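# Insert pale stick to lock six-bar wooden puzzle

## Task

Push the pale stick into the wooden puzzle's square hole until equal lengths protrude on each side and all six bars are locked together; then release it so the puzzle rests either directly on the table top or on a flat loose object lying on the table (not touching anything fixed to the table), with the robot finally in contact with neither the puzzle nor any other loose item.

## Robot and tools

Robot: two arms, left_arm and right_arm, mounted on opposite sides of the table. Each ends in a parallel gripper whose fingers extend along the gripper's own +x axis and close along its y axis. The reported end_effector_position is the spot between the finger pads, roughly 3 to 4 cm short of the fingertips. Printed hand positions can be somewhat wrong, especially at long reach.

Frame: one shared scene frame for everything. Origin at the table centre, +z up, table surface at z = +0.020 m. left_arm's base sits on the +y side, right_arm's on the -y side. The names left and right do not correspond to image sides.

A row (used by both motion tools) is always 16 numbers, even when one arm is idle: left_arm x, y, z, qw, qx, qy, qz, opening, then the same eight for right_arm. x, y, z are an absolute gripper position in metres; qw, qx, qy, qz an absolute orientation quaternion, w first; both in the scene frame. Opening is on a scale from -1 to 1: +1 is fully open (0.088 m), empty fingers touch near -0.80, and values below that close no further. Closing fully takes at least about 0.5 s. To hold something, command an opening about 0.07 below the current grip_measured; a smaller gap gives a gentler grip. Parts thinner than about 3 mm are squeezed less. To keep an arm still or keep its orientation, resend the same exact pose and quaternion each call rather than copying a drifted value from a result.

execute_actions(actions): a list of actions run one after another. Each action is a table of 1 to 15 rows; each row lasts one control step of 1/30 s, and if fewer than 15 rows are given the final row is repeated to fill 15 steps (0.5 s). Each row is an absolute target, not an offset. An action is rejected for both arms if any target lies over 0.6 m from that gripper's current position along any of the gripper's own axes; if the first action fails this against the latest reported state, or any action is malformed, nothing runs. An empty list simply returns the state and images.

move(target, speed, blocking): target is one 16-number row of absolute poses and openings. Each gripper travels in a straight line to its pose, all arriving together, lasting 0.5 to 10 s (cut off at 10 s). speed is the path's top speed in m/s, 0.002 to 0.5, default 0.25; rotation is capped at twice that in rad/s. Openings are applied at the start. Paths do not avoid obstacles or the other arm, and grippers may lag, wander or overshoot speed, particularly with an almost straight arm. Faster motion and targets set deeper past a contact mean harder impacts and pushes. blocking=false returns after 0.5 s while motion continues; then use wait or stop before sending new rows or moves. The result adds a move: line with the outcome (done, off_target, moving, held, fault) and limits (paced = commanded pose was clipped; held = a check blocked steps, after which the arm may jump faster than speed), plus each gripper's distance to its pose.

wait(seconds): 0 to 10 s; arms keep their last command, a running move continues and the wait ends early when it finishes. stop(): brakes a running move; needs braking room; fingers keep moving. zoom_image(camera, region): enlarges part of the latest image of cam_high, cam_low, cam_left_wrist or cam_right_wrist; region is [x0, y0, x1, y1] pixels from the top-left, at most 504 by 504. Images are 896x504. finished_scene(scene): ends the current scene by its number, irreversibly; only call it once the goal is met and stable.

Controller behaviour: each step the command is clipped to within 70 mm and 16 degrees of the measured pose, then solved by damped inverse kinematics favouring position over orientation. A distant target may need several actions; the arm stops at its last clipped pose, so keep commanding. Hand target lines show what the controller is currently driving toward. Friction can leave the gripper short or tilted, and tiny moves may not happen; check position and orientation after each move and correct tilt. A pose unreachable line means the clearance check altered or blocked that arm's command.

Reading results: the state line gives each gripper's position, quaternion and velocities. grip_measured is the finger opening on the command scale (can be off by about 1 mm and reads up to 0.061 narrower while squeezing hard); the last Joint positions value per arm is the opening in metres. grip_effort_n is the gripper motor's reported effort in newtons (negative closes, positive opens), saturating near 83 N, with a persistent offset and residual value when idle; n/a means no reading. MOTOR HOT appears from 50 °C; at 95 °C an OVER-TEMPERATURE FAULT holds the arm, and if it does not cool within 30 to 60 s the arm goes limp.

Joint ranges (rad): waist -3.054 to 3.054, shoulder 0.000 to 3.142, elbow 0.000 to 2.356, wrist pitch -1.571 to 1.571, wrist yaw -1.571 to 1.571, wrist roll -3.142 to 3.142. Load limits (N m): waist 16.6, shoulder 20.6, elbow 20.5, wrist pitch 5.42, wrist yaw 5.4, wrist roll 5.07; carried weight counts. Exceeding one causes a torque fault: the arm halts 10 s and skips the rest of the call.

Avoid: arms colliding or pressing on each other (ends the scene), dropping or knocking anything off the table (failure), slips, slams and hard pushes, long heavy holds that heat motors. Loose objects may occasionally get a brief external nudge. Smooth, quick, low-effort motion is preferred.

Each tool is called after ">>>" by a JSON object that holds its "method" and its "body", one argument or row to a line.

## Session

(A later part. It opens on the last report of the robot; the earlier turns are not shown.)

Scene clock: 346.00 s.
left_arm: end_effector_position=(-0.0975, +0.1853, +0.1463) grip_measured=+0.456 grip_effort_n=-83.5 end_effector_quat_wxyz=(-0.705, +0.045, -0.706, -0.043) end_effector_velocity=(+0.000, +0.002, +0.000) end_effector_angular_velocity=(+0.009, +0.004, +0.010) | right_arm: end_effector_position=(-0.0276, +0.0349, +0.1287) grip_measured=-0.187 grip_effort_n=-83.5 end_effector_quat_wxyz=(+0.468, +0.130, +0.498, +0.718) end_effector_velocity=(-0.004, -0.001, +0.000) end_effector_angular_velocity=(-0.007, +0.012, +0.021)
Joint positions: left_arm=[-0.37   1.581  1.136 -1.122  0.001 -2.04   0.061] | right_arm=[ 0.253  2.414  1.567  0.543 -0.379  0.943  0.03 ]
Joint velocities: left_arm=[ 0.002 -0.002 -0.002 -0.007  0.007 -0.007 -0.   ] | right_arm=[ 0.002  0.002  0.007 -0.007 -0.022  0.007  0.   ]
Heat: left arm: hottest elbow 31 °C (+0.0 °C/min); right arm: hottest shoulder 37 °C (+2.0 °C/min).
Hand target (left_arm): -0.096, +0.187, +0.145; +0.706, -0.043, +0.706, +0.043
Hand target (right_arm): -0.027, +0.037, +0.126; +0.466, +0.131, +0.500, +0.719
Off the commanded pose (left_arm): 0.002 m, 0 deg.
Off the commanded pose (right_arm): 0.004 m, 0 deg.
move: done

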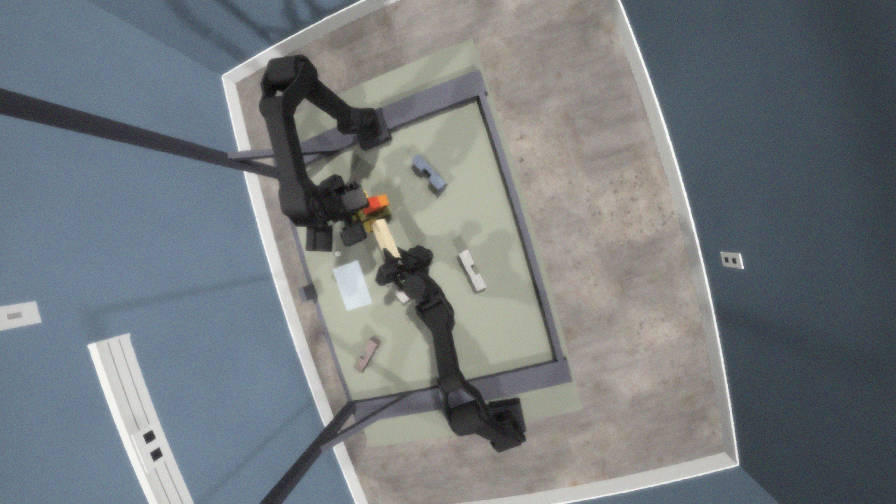

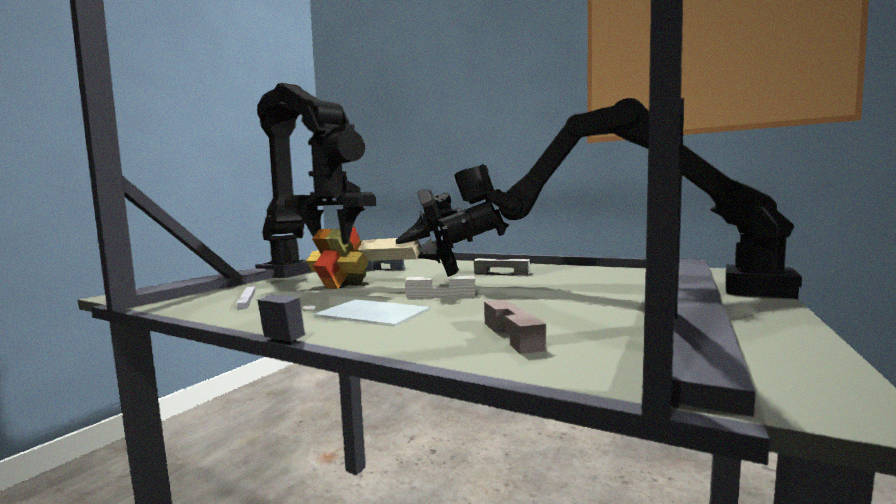

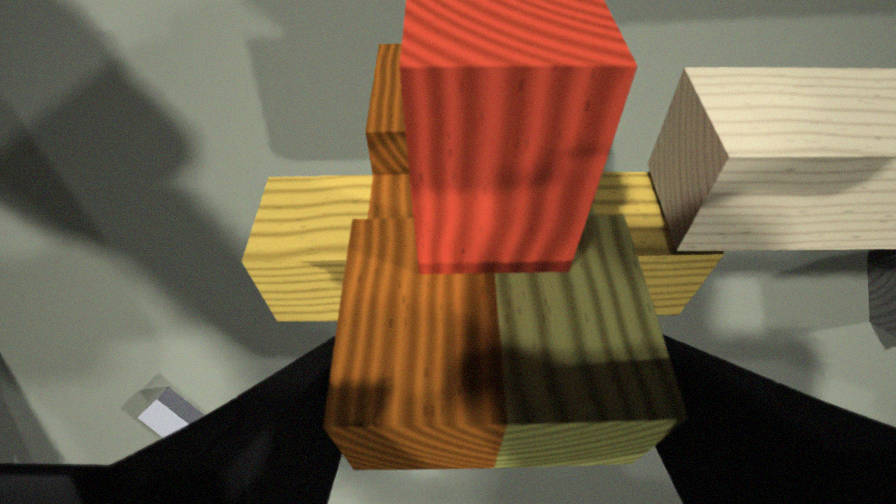

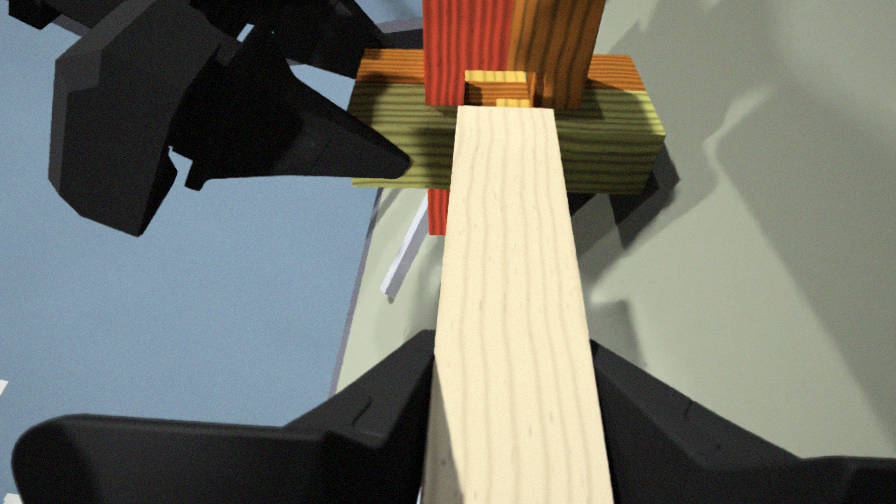

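>>> {"method": "move", "body": {
  "target": [-0.096, 0.1865, 0.145, 0.7058, -0.0432, 0.7058, 0.0432, 0.38, -0.0316, 0.045, 0.1225, 0.4661, 0.1306, 0.4997, 0.7184, -0.28],
  "speed": 0.015
}}

Scene clock: 355.93 s.
left_arm: end_effector_position=(-0.0975, +0.1853, +0.1463) grip_measured=+0.456 grip_effort_n=-83.5 end_effector_quat_wxyz=(-0.705, +0.045, -0.706, -0.043) end_effector_velocity=(+0.001, +0.001, +0.001) end_effector_angular_velocity=(-0.000, -0.008, -0.010) | right_arm: end_effector_position=(-0.0296, +0.0429, +0.1254) grip_measured=-0.187 grip_effort_n=-83.5 end_effector_quat_wxyz=(+0.467, +0.131, +0.499, +0.718) end_effector_velocity=(+0.001, -0.000, -0.002) end_effector_angular_velocity=(+0.004, -0.017, +0.011)
Joint positions: left_arm=[-0.37   1.581  1.136 -1.122  0.001 -2.04   0.061] | right_arm=[ 0.253  2.448  1.618  0.527 -0.379  0.946  0.03 ]
Joint velocities: left_arm=[-0.002 -0.002  0.002 -0.007 -0.007  0.007 -0.   ] | right_arm=[-0.002  0.002  0.002 -0.007 -0.007 -0.022 -0.   ]
Heat: left arm: hottest elbow 31 °C (+0.0 °C/min); right arm: hottest shoulder 38 °C (+4.0 °C/min).
Hand target (left_arm): -0.096, +0.187, +0.145; +0.706, -0.043, +0.706, +0.043
Hand target (right_arm): -0.032, +0.045, +0.123; +0.466, +0.131, +0.500, +0.718
Off the commanded pose (left_arm): 0.002 m, 0 deg.
Off the commanded pose (right_arm): 0.004 m, 0 deg.
move: done

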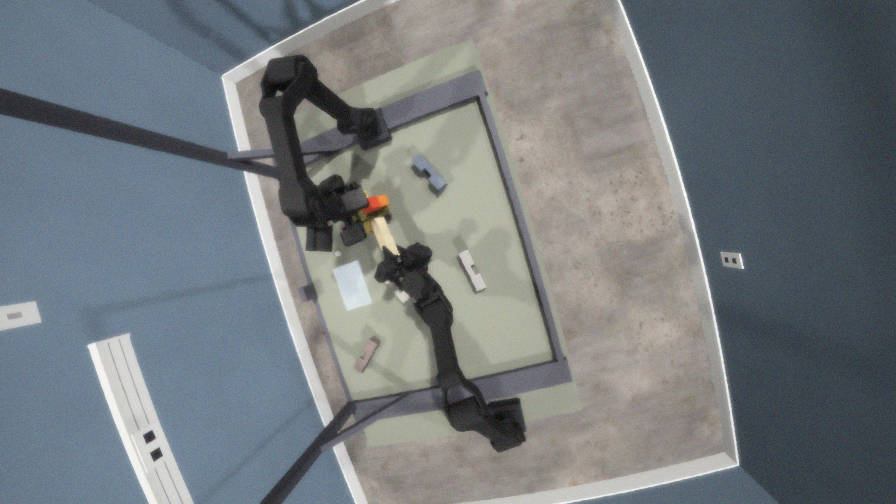

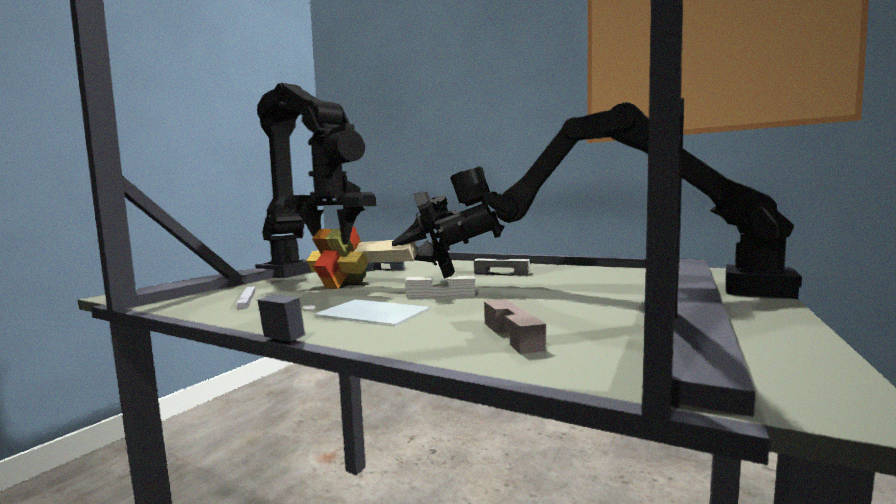

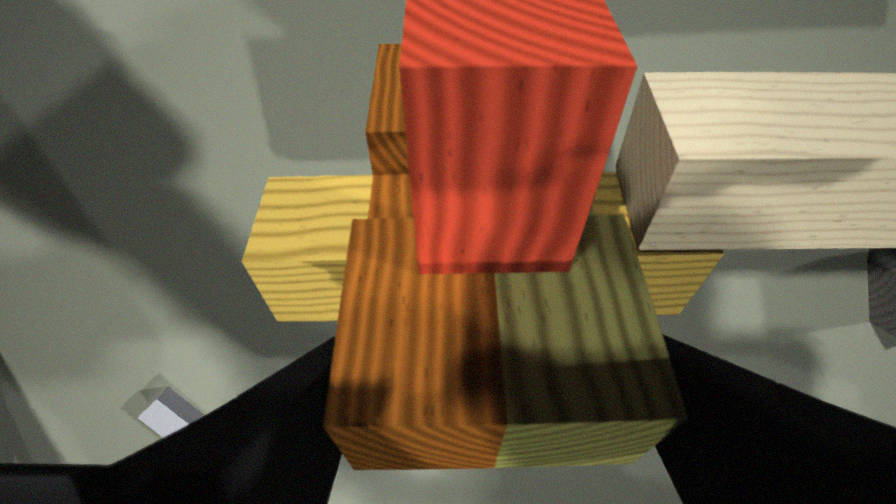

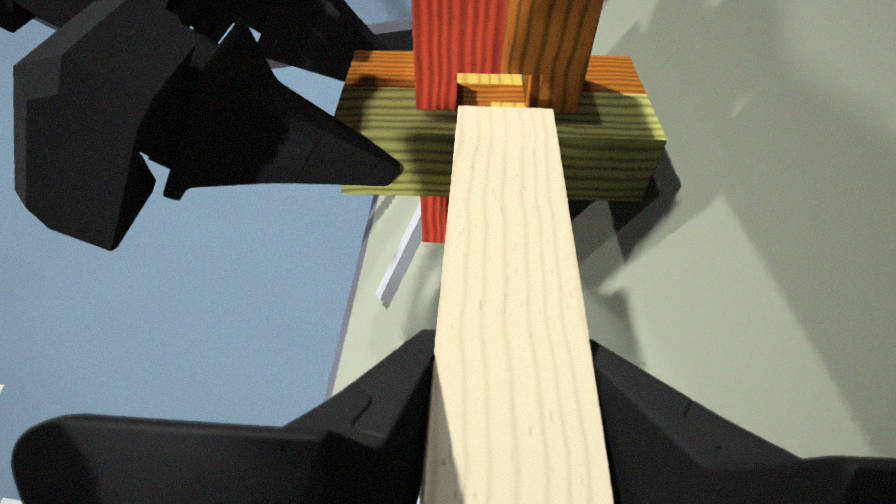

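>>> {"method": "zoom_image", "body": {
  "camera": "cam_right_wrist",
  "region": [410, 40, 600, 150]
}}

>>> {"method": "zoom_image", "body": {
  "camera": "cam_left_wrist",
  "region": [570, 50, 800, 290]
}}

Region (410, 40, 600, 150) of cam_right_wrist's 896x504 image, scaled by 2.653, with more detail than that image has; it fills the top 292 rows of this view, and the rest is white.

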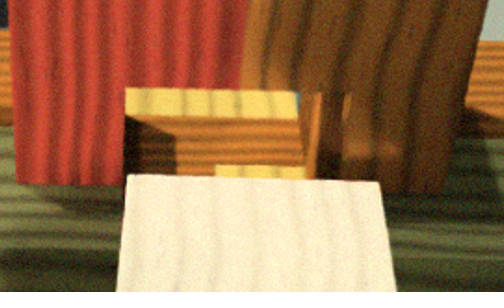

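Region (570, 50, 800, 290) of cam_left_wrist's 896x504 image, scaled by 2.100, with more detail than that image has; it fills the left 483 columns of this view, and the rest is white.

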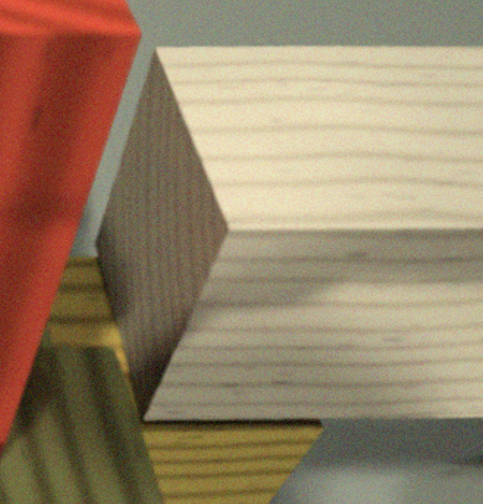

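>>> {"method": "move", "body": {
  "target": [-0.096, 0.1865, 0.145, 0.7058, -0.0432, 0.7058, 0.0432, 0.38, -0.0345, 0.045, 0.1225, 0.4661, 0.1306, 0.4997, 0.7184, -0.28],
  "speed": 0.01
}}

Scene clock: 365.40 s.
left_arm: end_effector_position=(-0.0975, +0.1853, +0.1463) grip_measured=+0.456 grip_effort_n=-83.5 end_effector_quat_wxyz=(-0.705, +0.045, -0.706, -0.043) end_effector_velocity=(+0.000, -0.001, -0.001) end_effector_angular_velocity=(-0.005, -0.006, -0.010) | right_arm: end_effector_position=(-0.0315, +0.0431, +0.1262) grip_measured=-0.187 grip_effort_n=-83.5 end_effector_quat_wxyz=(+0.466, +0.131, +0.499, +0.719) end_effector_velocity=(-0.000, -0.001, -0.001) end_effector_angular_velocity=(-0.003, -0.009, -0.003)
Joint positions: left_arm=[-0.37   1.581  1.136 -1.122  0.001 -2.04   0.061] | right_arm=[ 0.256  2.449  1.622  0.526 -0.379  0.947  0.03 ]
Joint velocities: left_arm=[-0.002  0.002 -0.002  0.007 -0.007  0.007 -0.   ] | right_arm=[ 0.002 -0.002 -0.002 -0.007  0.007 -0.007 -0.   ]
Heat: left arm: hottest elbow 31 °C (+0.0 °C/min); right arm: hottest shoulder 39 °C (+4.0 °C/min).
Hand target (left_arm): -0.096, +0.187, +0.145; +0.706, -0.043, +0.706, +0.043
Hand target (right_arm): -0.034, +0.045, +0.122; +0.466, +0.131, +0.500, +0.718
Off the commanded pose (left_arm): 0.002 m, 0 deg.
Off the commanded pose (right_arm): 0.005 m, 0 deg.
move: done

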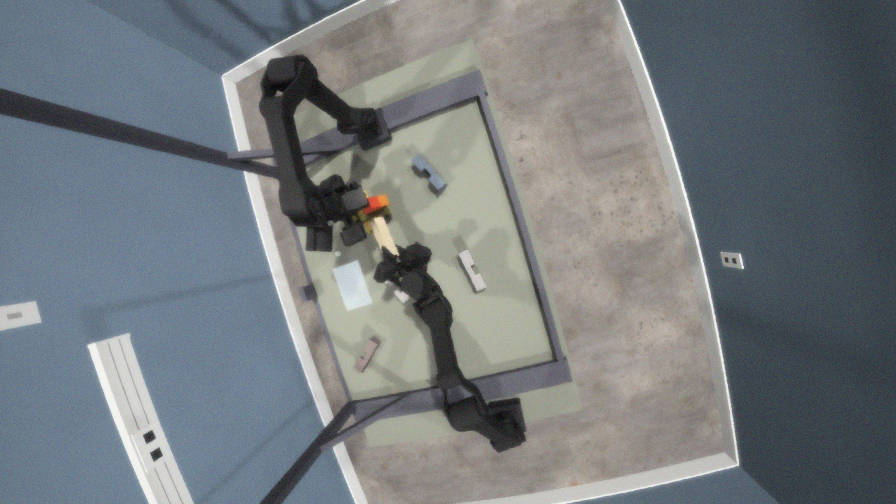

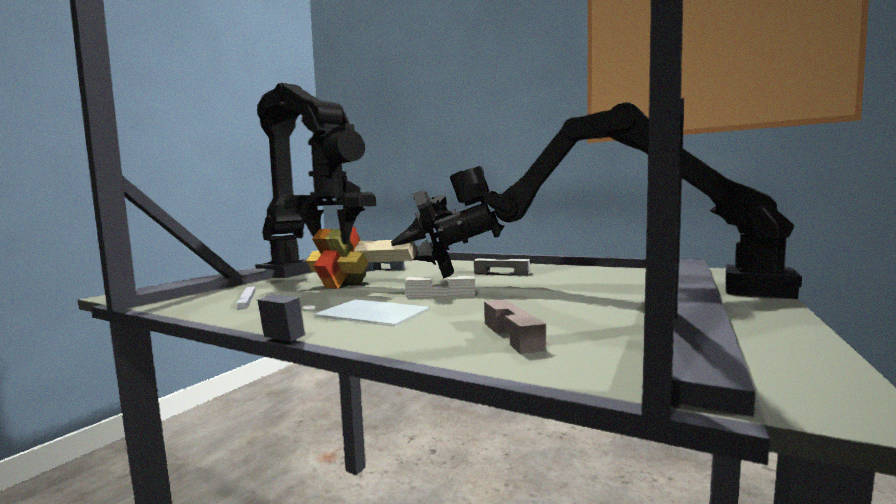

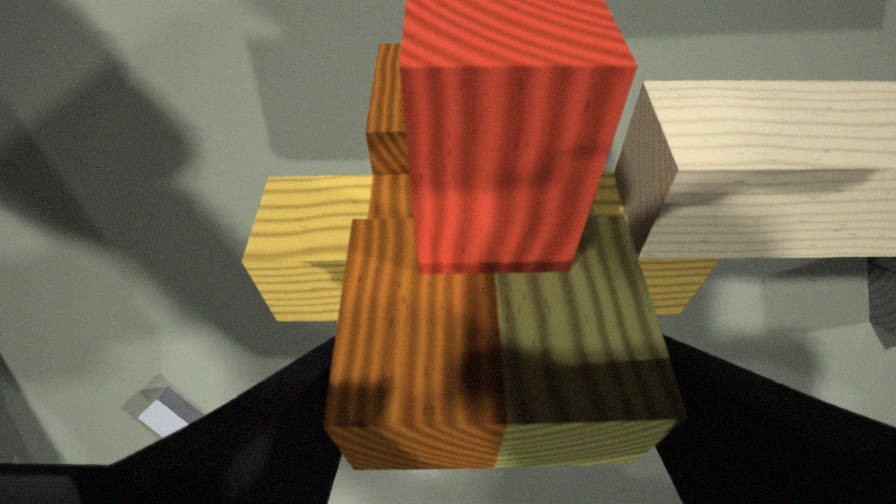

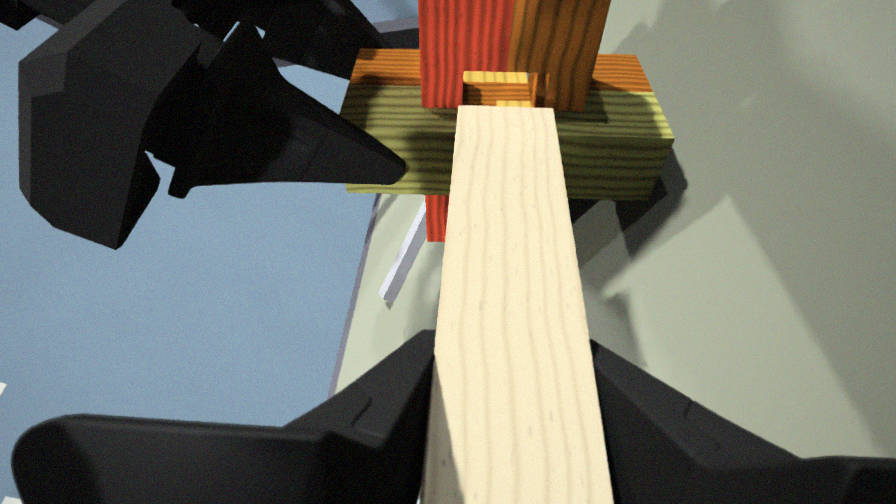

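>>> {"method": "zoom_image", "body": {
  "camera": "cam_right_wrist",
  "region": [410, 40, 600, 150]
}}

>>> {"method": "zoom_image", "body": {
  "camera": "cam_left_wrist",
  "region": [570, 50, 800, 290]
}}

Region (410, 40, 600, 150) of cam_right_wrist's 896x504 image, scaled by 2.653, with more detail than that image has; it fills the top 292 rows of this view, and the rest is white.

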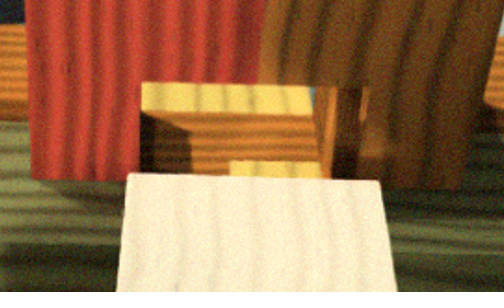

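Region (570, 50, 800, 290) of cam_left_wrist's 896x504 image, scaled by 2.100, with more detail than that image has; it fills the left 483 columns of this view, and the rest is white.

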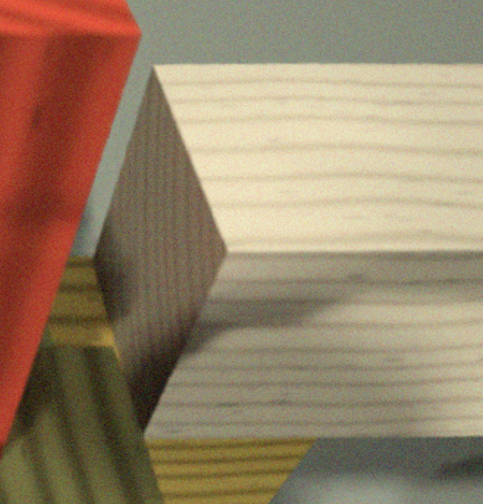

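>>> {"method": "zoom_image", "body": {
  "camera": "cam_left_wrist",
  "region": [585, 150, 745, 290]
}}

>>> {"method": "zoom_image", "body": {
  "camera": "cam_low",
  "region": [325, 225, 405, 285]
}}

Region (585, 150, 745, 290) of cam_left_wrist's 896x504 image, scaled by 3.150, with more detail than that image has; it fills the top 441 rows of this view, and the rest is white.

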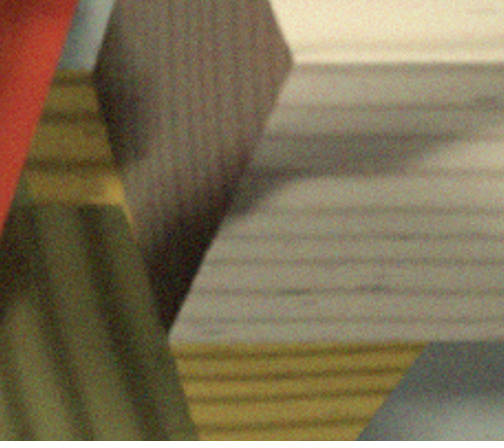

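Region (325, 225, 405, 285) of cam_low's 896x504 image, scaled by 6.300, with more detail than that image has; it fills the top 378 rows of this view, and the rest is white.

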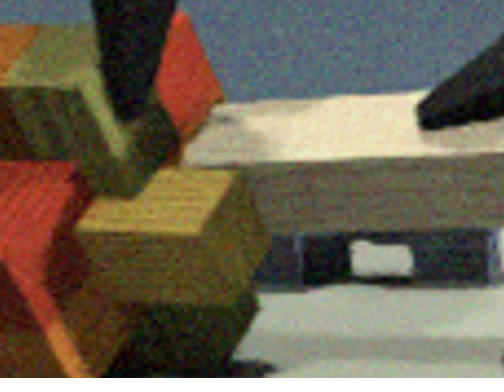

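>>> {"method": "move", "body": {
  "target": [-0.096, 0.1865, 0.145, 0.7058, -0.0432, 0.7058, 0.0432, 0.38, -0.0359, 0.0599, 0.1218, 0.4661, 0.1306, 0.4997, 0.7184, -0.28],
  "speed": 0.012
}}

Scene clock: 382.33 s.
left_arm: end_effector_position=(-0.0989, +0.1890, +0.1462) grip_measured=+0.456 grip_effort_n=-83.5 end_effector_quat_wxyz=(-0.704, +0.038, -0.708, -0.047) end_effector_velocity=(+0.001, +0.002, +0.000) end_effector_angular_velocity=(+0.004, -0.009, +0.005) | right_arm: end_effector_position=(-0.0345, +0.0559, +0.1267) grip_measured=-0.187 grip_effort_n=-83.5 end_effector_quat_wxyz=(+0.465, +0.130, +0.500, +0.719) end_effector_velocity=(-0.001, -0.002, -0.004) end_effector_angular_velocity=(-0.009, -0.002, +0.021)
Joint positions: left_arm=[-0.374  1.581  1.135 -1.135  0.011 -2.04   0.061] | right_arm=[ 0.256  2.493  1.712  0.478 -0.383  0.947  0.03 ]
Joint velocities: left_arm=[-0.002 -0.002 -0.002 -0.007 -0.007 -0.007  0.   ] | right_arm=[-0.002  0.002 -0.002 -0.007 -0.022 -0.007  0.   ]
Heat: left arm: hottest elbow 31 °C (+0.0 °C/min); right arm: hottest shoulder 40 °C (+4.0 °C/min).
Hand target (left_arm): -0.096, +0.186, +0.145; +0.706, -0.043, +0.706, +0.043
Hand target (right_arm): -0.036, +0.059, +0.122; +0.466, +0.131, +0.500, +0.718
Off the commanded pose (left_arm): 0.004 m, 1 deg.
Off the commanded pose (right_arm): 0.006 m, 0 deg.
move: done

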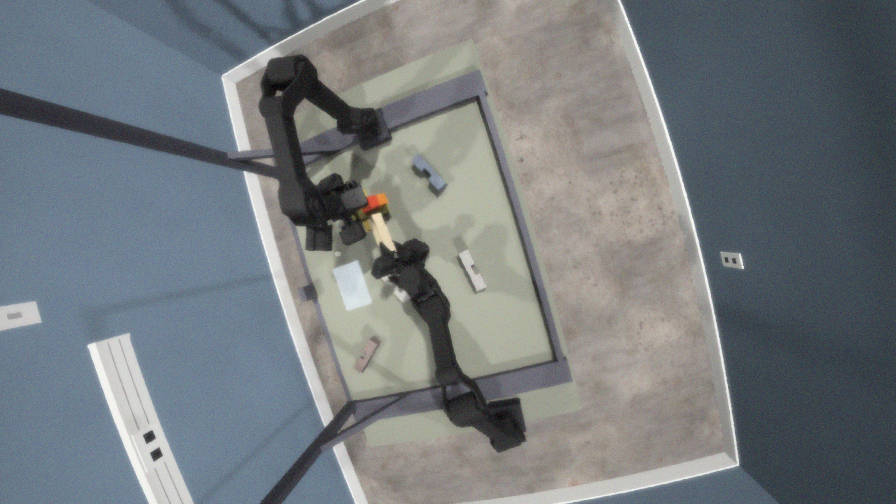

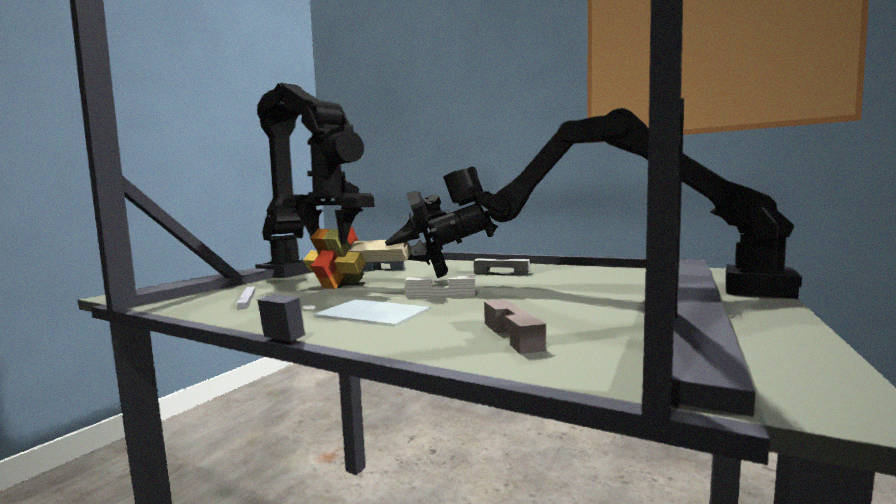

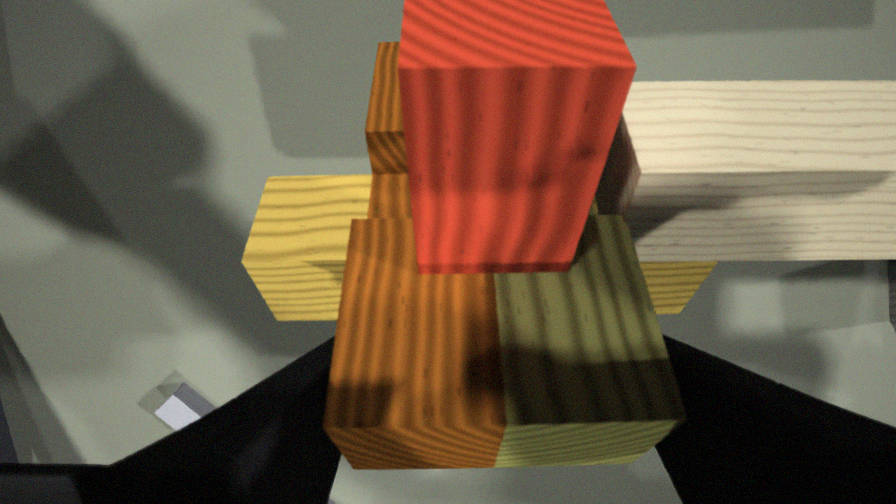

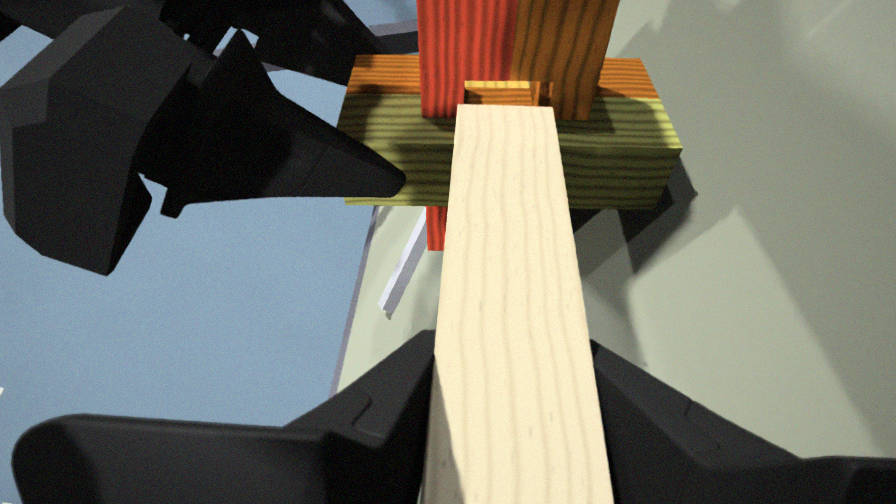

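>>> {"method": "move", "body": {
  "target": [-0.096, 0.1865, 0.145, 0.7058, -0.0432, 0.7058, 0.0432, 0.38, -0.0332, 0.0555, 0.1195, 0.4661, 0.1306, 0.4997, 0.7184, -0.28],
  "speed": 0.01
}}

Scene clock: 388.77 s.
left_arm: end_effector_position=(-0.0993, +0.1894, +0.1463) grip_measured=+0.456 grip_effort_n=-83.5 end_effector_quat_wxyz=(-0.704, +0.037, -0.708, -0.047) end_effector_velocity=(-0.000, -0.002, +0.001) end_effector_angular_velocity=(-0.014, -0.003, +0.005) | right_arm: end_effector_position=(-0.0344, +0.0560, +0.1276) grip_measured=-0.187 grip_effort_n=-83.5 end_effector_quat_wxyz=(+0.464, +0.133, +0.497, +0.721) end_effector_velocity=(+0.001, -0.001, -0.001) end_effector_angular_velocity=(-0.012, +0.007, +0.003)
Joint positions: left_arm=[-0.376  1.581  1.135 -1.136  0.011 -2.04   0.061] | right_arm=[ 0.256  2.494  1.709  0.49  -0.383  0.947  0.03 ]
Joint velocities: left_arm=[-0.002 -0.002  0.002  0.007 -0.007 -0.007 -0.   ] | right_arm=[-0.002 -0.002 -0.002 -0.007 -0.007  0.007 -0.   ]
Heat: left arm: hottest elbow 31 °C (+0.0 °C/min); right arm: hottest shoulder 40 °C (+4.1 °C/min).
Hand target (left_arm): -0.096, +0.187, +0.145; +0.706, -0.043, +0.706, +0.043
Hand target (right_arm): -0.033, +0.055, +0.119; +0.466, +0.131, +0.500, +0.718
Off the commanded pose (left_arm): 0.005 m, 1 deg.
Off the commanded pose (right_arm): 0.008 m, 1 deg.
move: done

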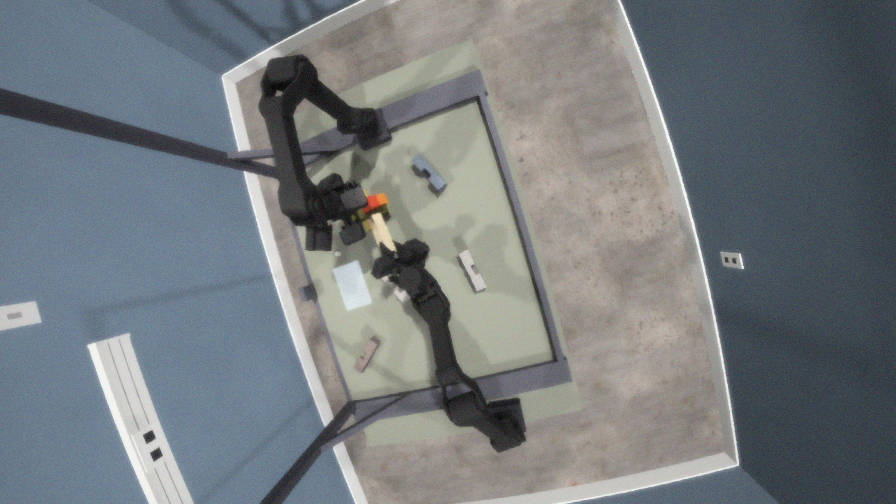

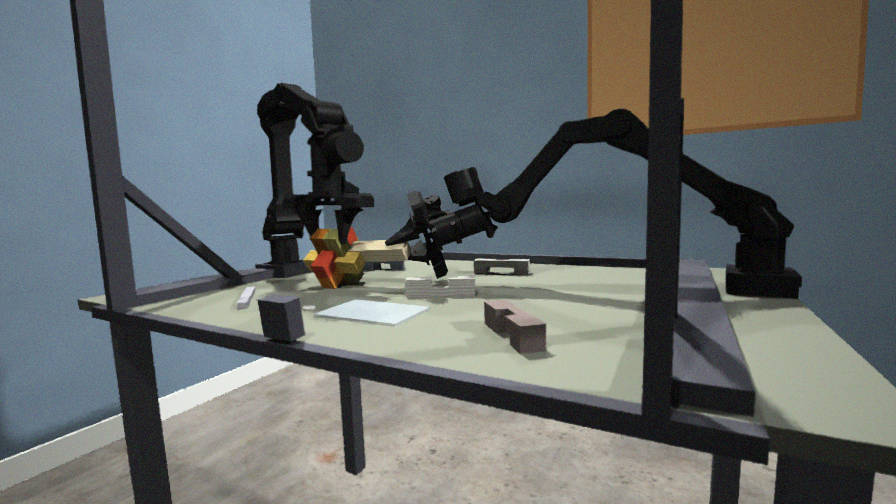

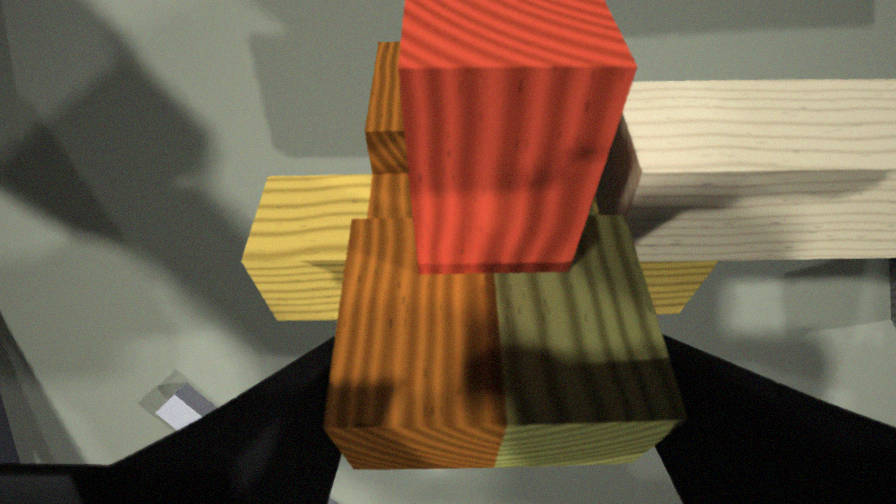

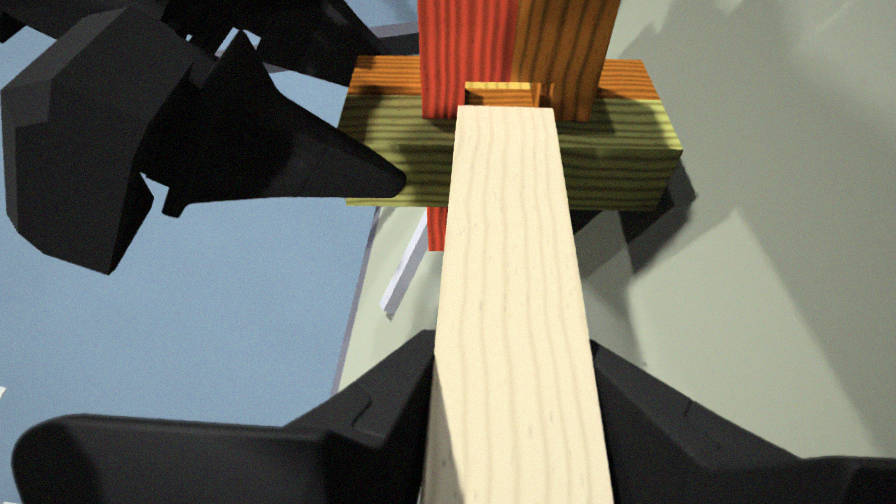

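>>> {"method": "move", "body": {
  "target": [-0.096, 0.1865, 0.145, 0.7058, -0.0432, 0.7058, 0.0432, 0.38, -0.030, 0.040, 0.128, 0.4661, 0.1306, 0.4997, 0.7184, -0.28],
  "speed": 0.02
}}

Scene clock: 405.23 s.
left_arm: end_effector_position=(-0.0989, +0.1871, +0.1462) grip_measured=+0.456 grip_effort_n=-83.5 end_effector_quat_wxyz=(-0.703, +0.041, -0.708, -0.045) end_effector_velocity=(+0.002, +0.003, -0.001) end_effector_angular_velocity=(+0.009, -0.011, +0.005) | right_arm: end_effector_position=(-0.0299, +0.0419, +0.1225) grip_measured=-0.187 grip_effort_n=-83.5 end_effector_quat_wxyz=(+0.467, +0.128, +0.502, +0.717) end_effector_velocity=(-0.001, -0.004, -0.002) end_effector_angular_velocity=(-0.011, -0.015, +0.025)
Joint positions: left_arm=[-0.373  1.581  1.135 -1.127  0.008 -2.04   0.061] | right_arm=[ 0.253  2.451  1.616  0.523 -0.383  0.947  0.03 ]
Joint velocities: left_arm=[-0.002 -0.002 -0.007 -0.007 -0.007 -0.007 -0.   ] | right_arm=[-0.002 -0.007 -0.007 -0.022 -0.022 -0.022 -0.   ]
Heat: left arm: hottest elbow 31 °C (+0.0 °C/min); right arm: hottest shoulder 41 °C (+4.0 °C/min).
Hand target (left_arm): -0.096, +0.187, +0.145; +0.706, -0.043, +0.706, +0.043
Hand target (right_arm): -0.030, +0.040, +0.128; +0.466, +0.131, +0.500, +0.718
Off the commanded pose (left_arm): 0.003 m, 0 deg.
Off the commanded pose (right_arm): 0.006 m, 0 deg.
move: done

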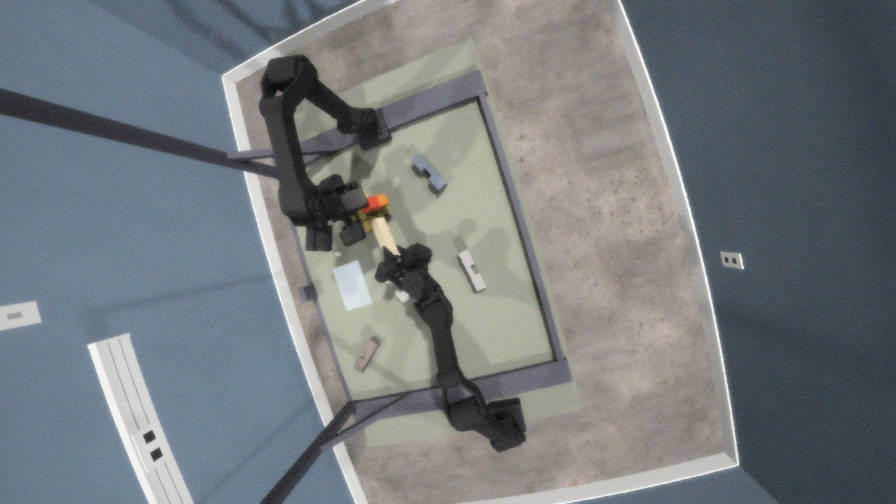

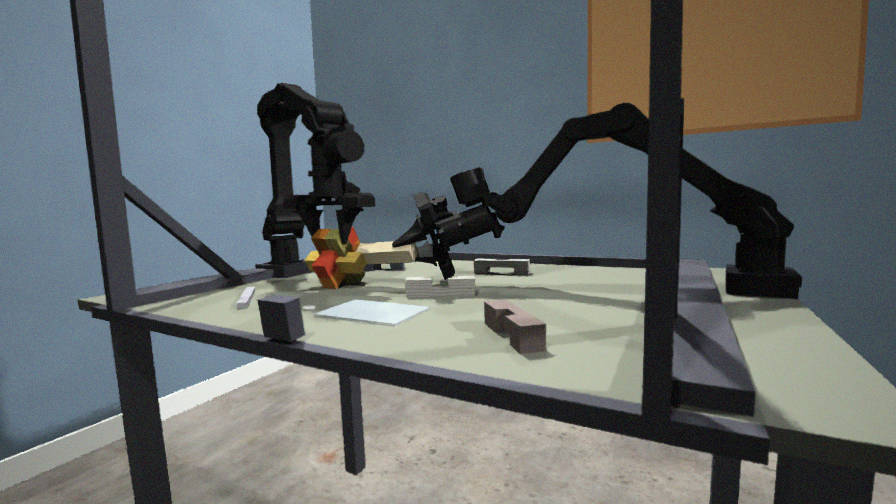

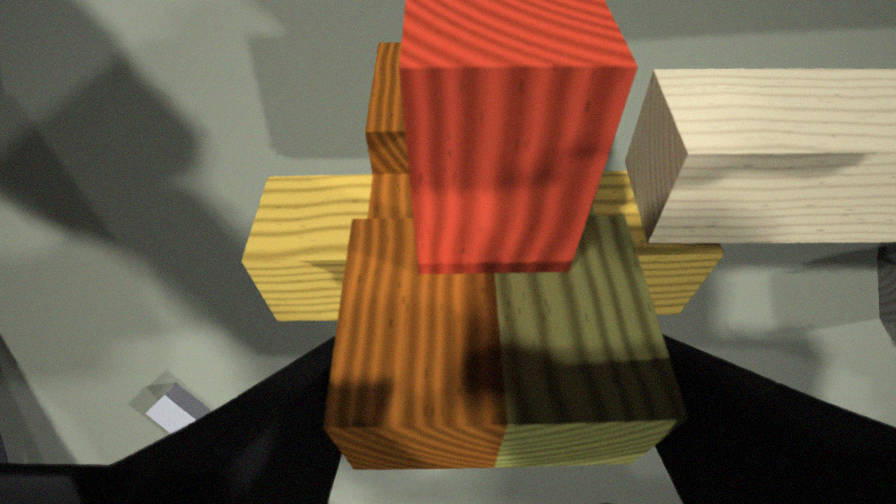

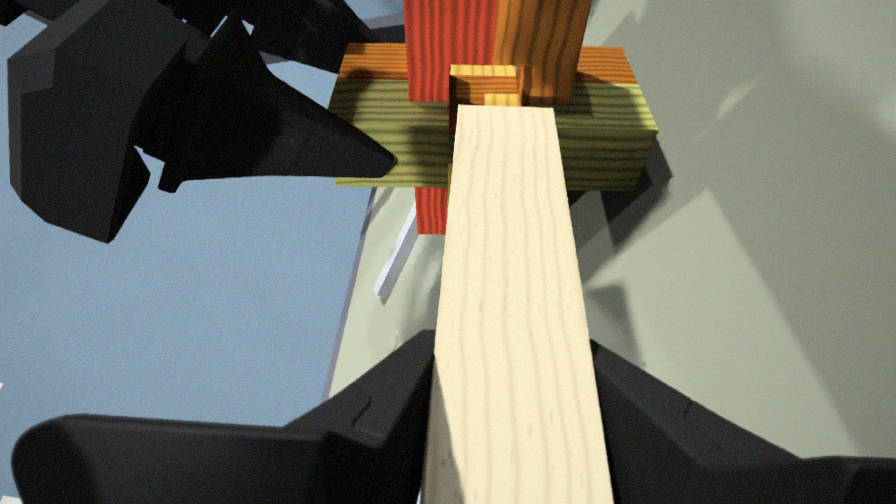

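>>> {"method": "move", "body": {
  "target": [-0.096, 0.1865, 0.145, 0.7058, -0.0432, 0.7058, 0.0432, 0.38, -0.0325, 0.0537, 0.1236, 0.4661, 0.1306, 0.4997, 0.7184, -0.28],
  "speed": 0.012
}}

Scene clock: 418.67 s.
left_arm: end_effector_position=(-0.0987, +0.1871, +0.1462) grip_measured=+0.456 grip_effort_n=-83.5 end_effector_quat_wxyz=(-0.703, +0.041, -0.708, -0.045) end_effector_velocity=(+0.001, +0.001, +0.001) end_effector_angular_velocity=(-0.000, -0.008, -0.010) | right_arm: end_effector_position=(-0.0317, +0.0513, +0.1271) grip_measured=-0.187 grip_effort_n=-83.5 end_effector_quat_wxyz=(+0.466, +0.131, +0.499, +0.719) end_effector_velocity=(+0.002, +0.001, -0.003) end_effector_angular_velocity=(-0.012, -0.011, -0.007)
Joint positions: left_arm=[-0.372  1.581  1.135 -1.127  0.008 -2.04   0.061] | right_arm=[ 0.253  2.475  1.676  0.495 -0.383  0.947  0.03 ]
Joint velocities: left_arm=[-0.002 -0.002  0.002 -0.007 -0.007  0.007 -0.   ] | right_arm=[-0.002  0.002  0.007 -0.022  0.007 -0.007 -0.   ]
Heat: left arm: hottest elbow 32 °C (+1.0 °C/min); right arm: hottest shoulder 44 °C (+6.1 °C/min).
Hand target (left_arm): -0.096, +0.187, +0.145; +0.706, -0.043, +0.706, +0.043
Hand target (right_arm): -0.033, +0.054, +0.124; +0.466, +0.131, +0.500, +0.718
Off the commanded pose (left_arm): 0.003 m, 0 deg.
Off the commanded pose (right_arm): 0.004 m, 0 deg.
move: done

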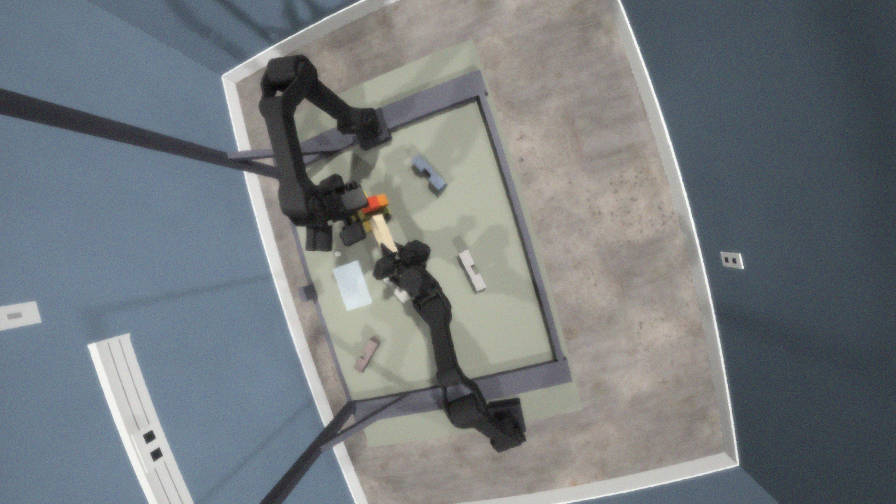

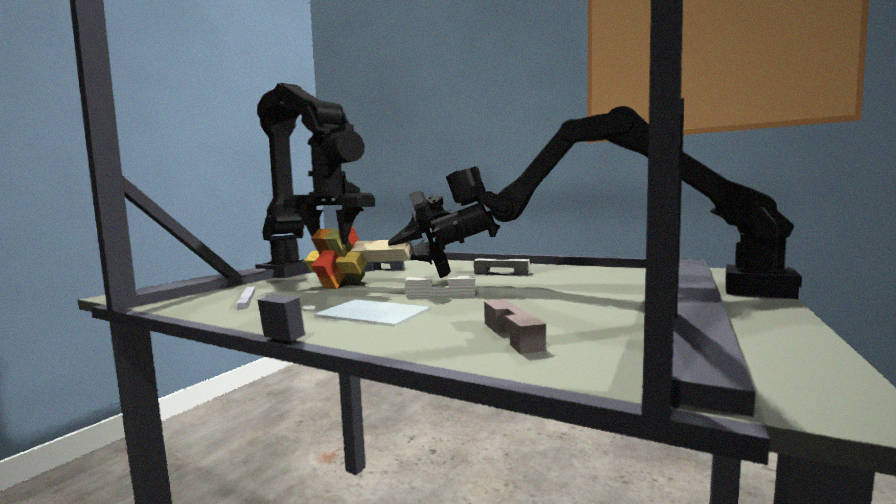

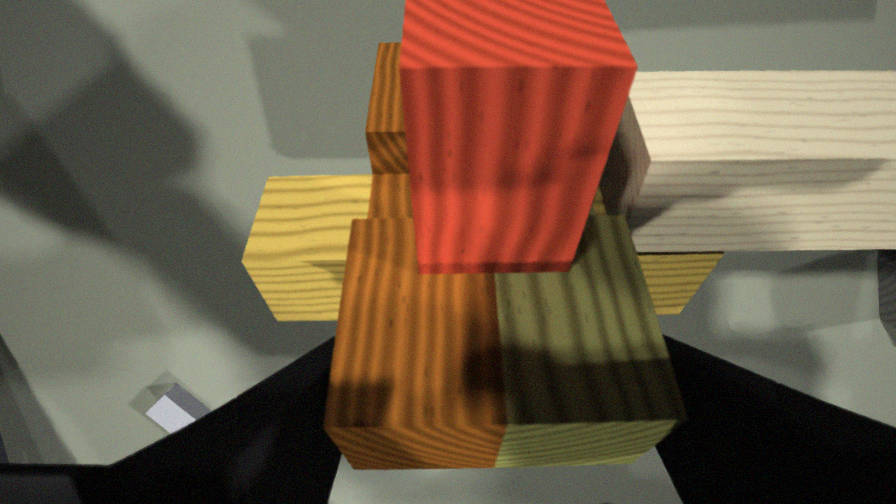

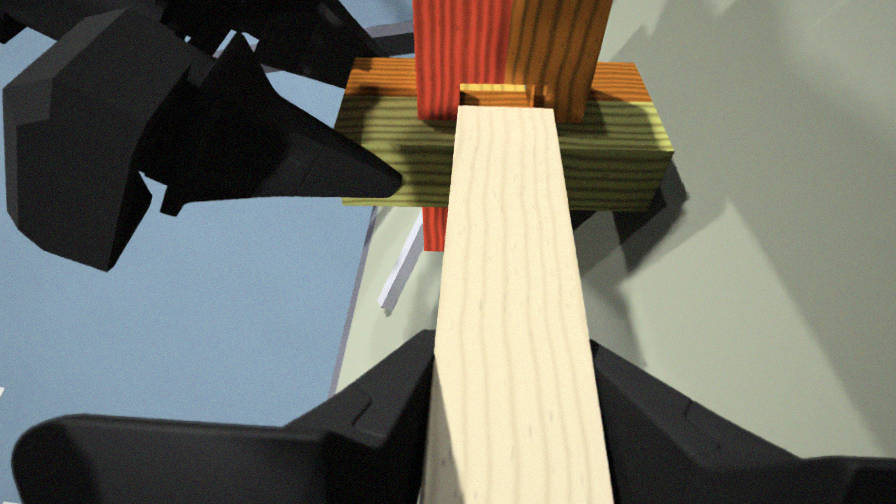

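>>> {"method": "zoom_image", "body": {
  "camera": "cam_right_wrist",
  "region": [430, 60, 590, 170]
}}

>>> {"method": "zoom_image", "body": {
  "camera": "cam_left_wrist",
  "region": [585, 150, 745, 290]
}}

Region (430, 60, 590, 170) of cam_right_wrist's 896x504 image, scaled by 3.150, with more detail than that image has; it fills the top 346 rows of this view, and the rest is white.

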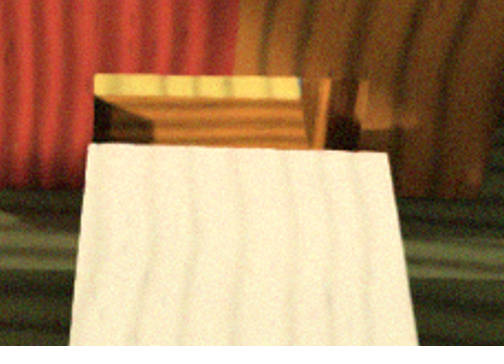

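Region (585, 150, 745, 290) of cam_left_wrist's 896x504 image, scaled by 3.150, with more detail than that image has; it fills the top 441 rows of this view, and the rest is white.

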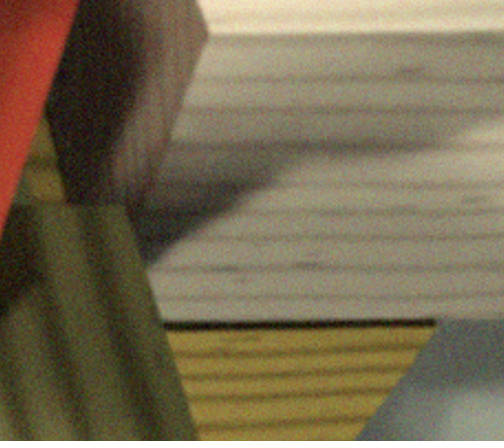

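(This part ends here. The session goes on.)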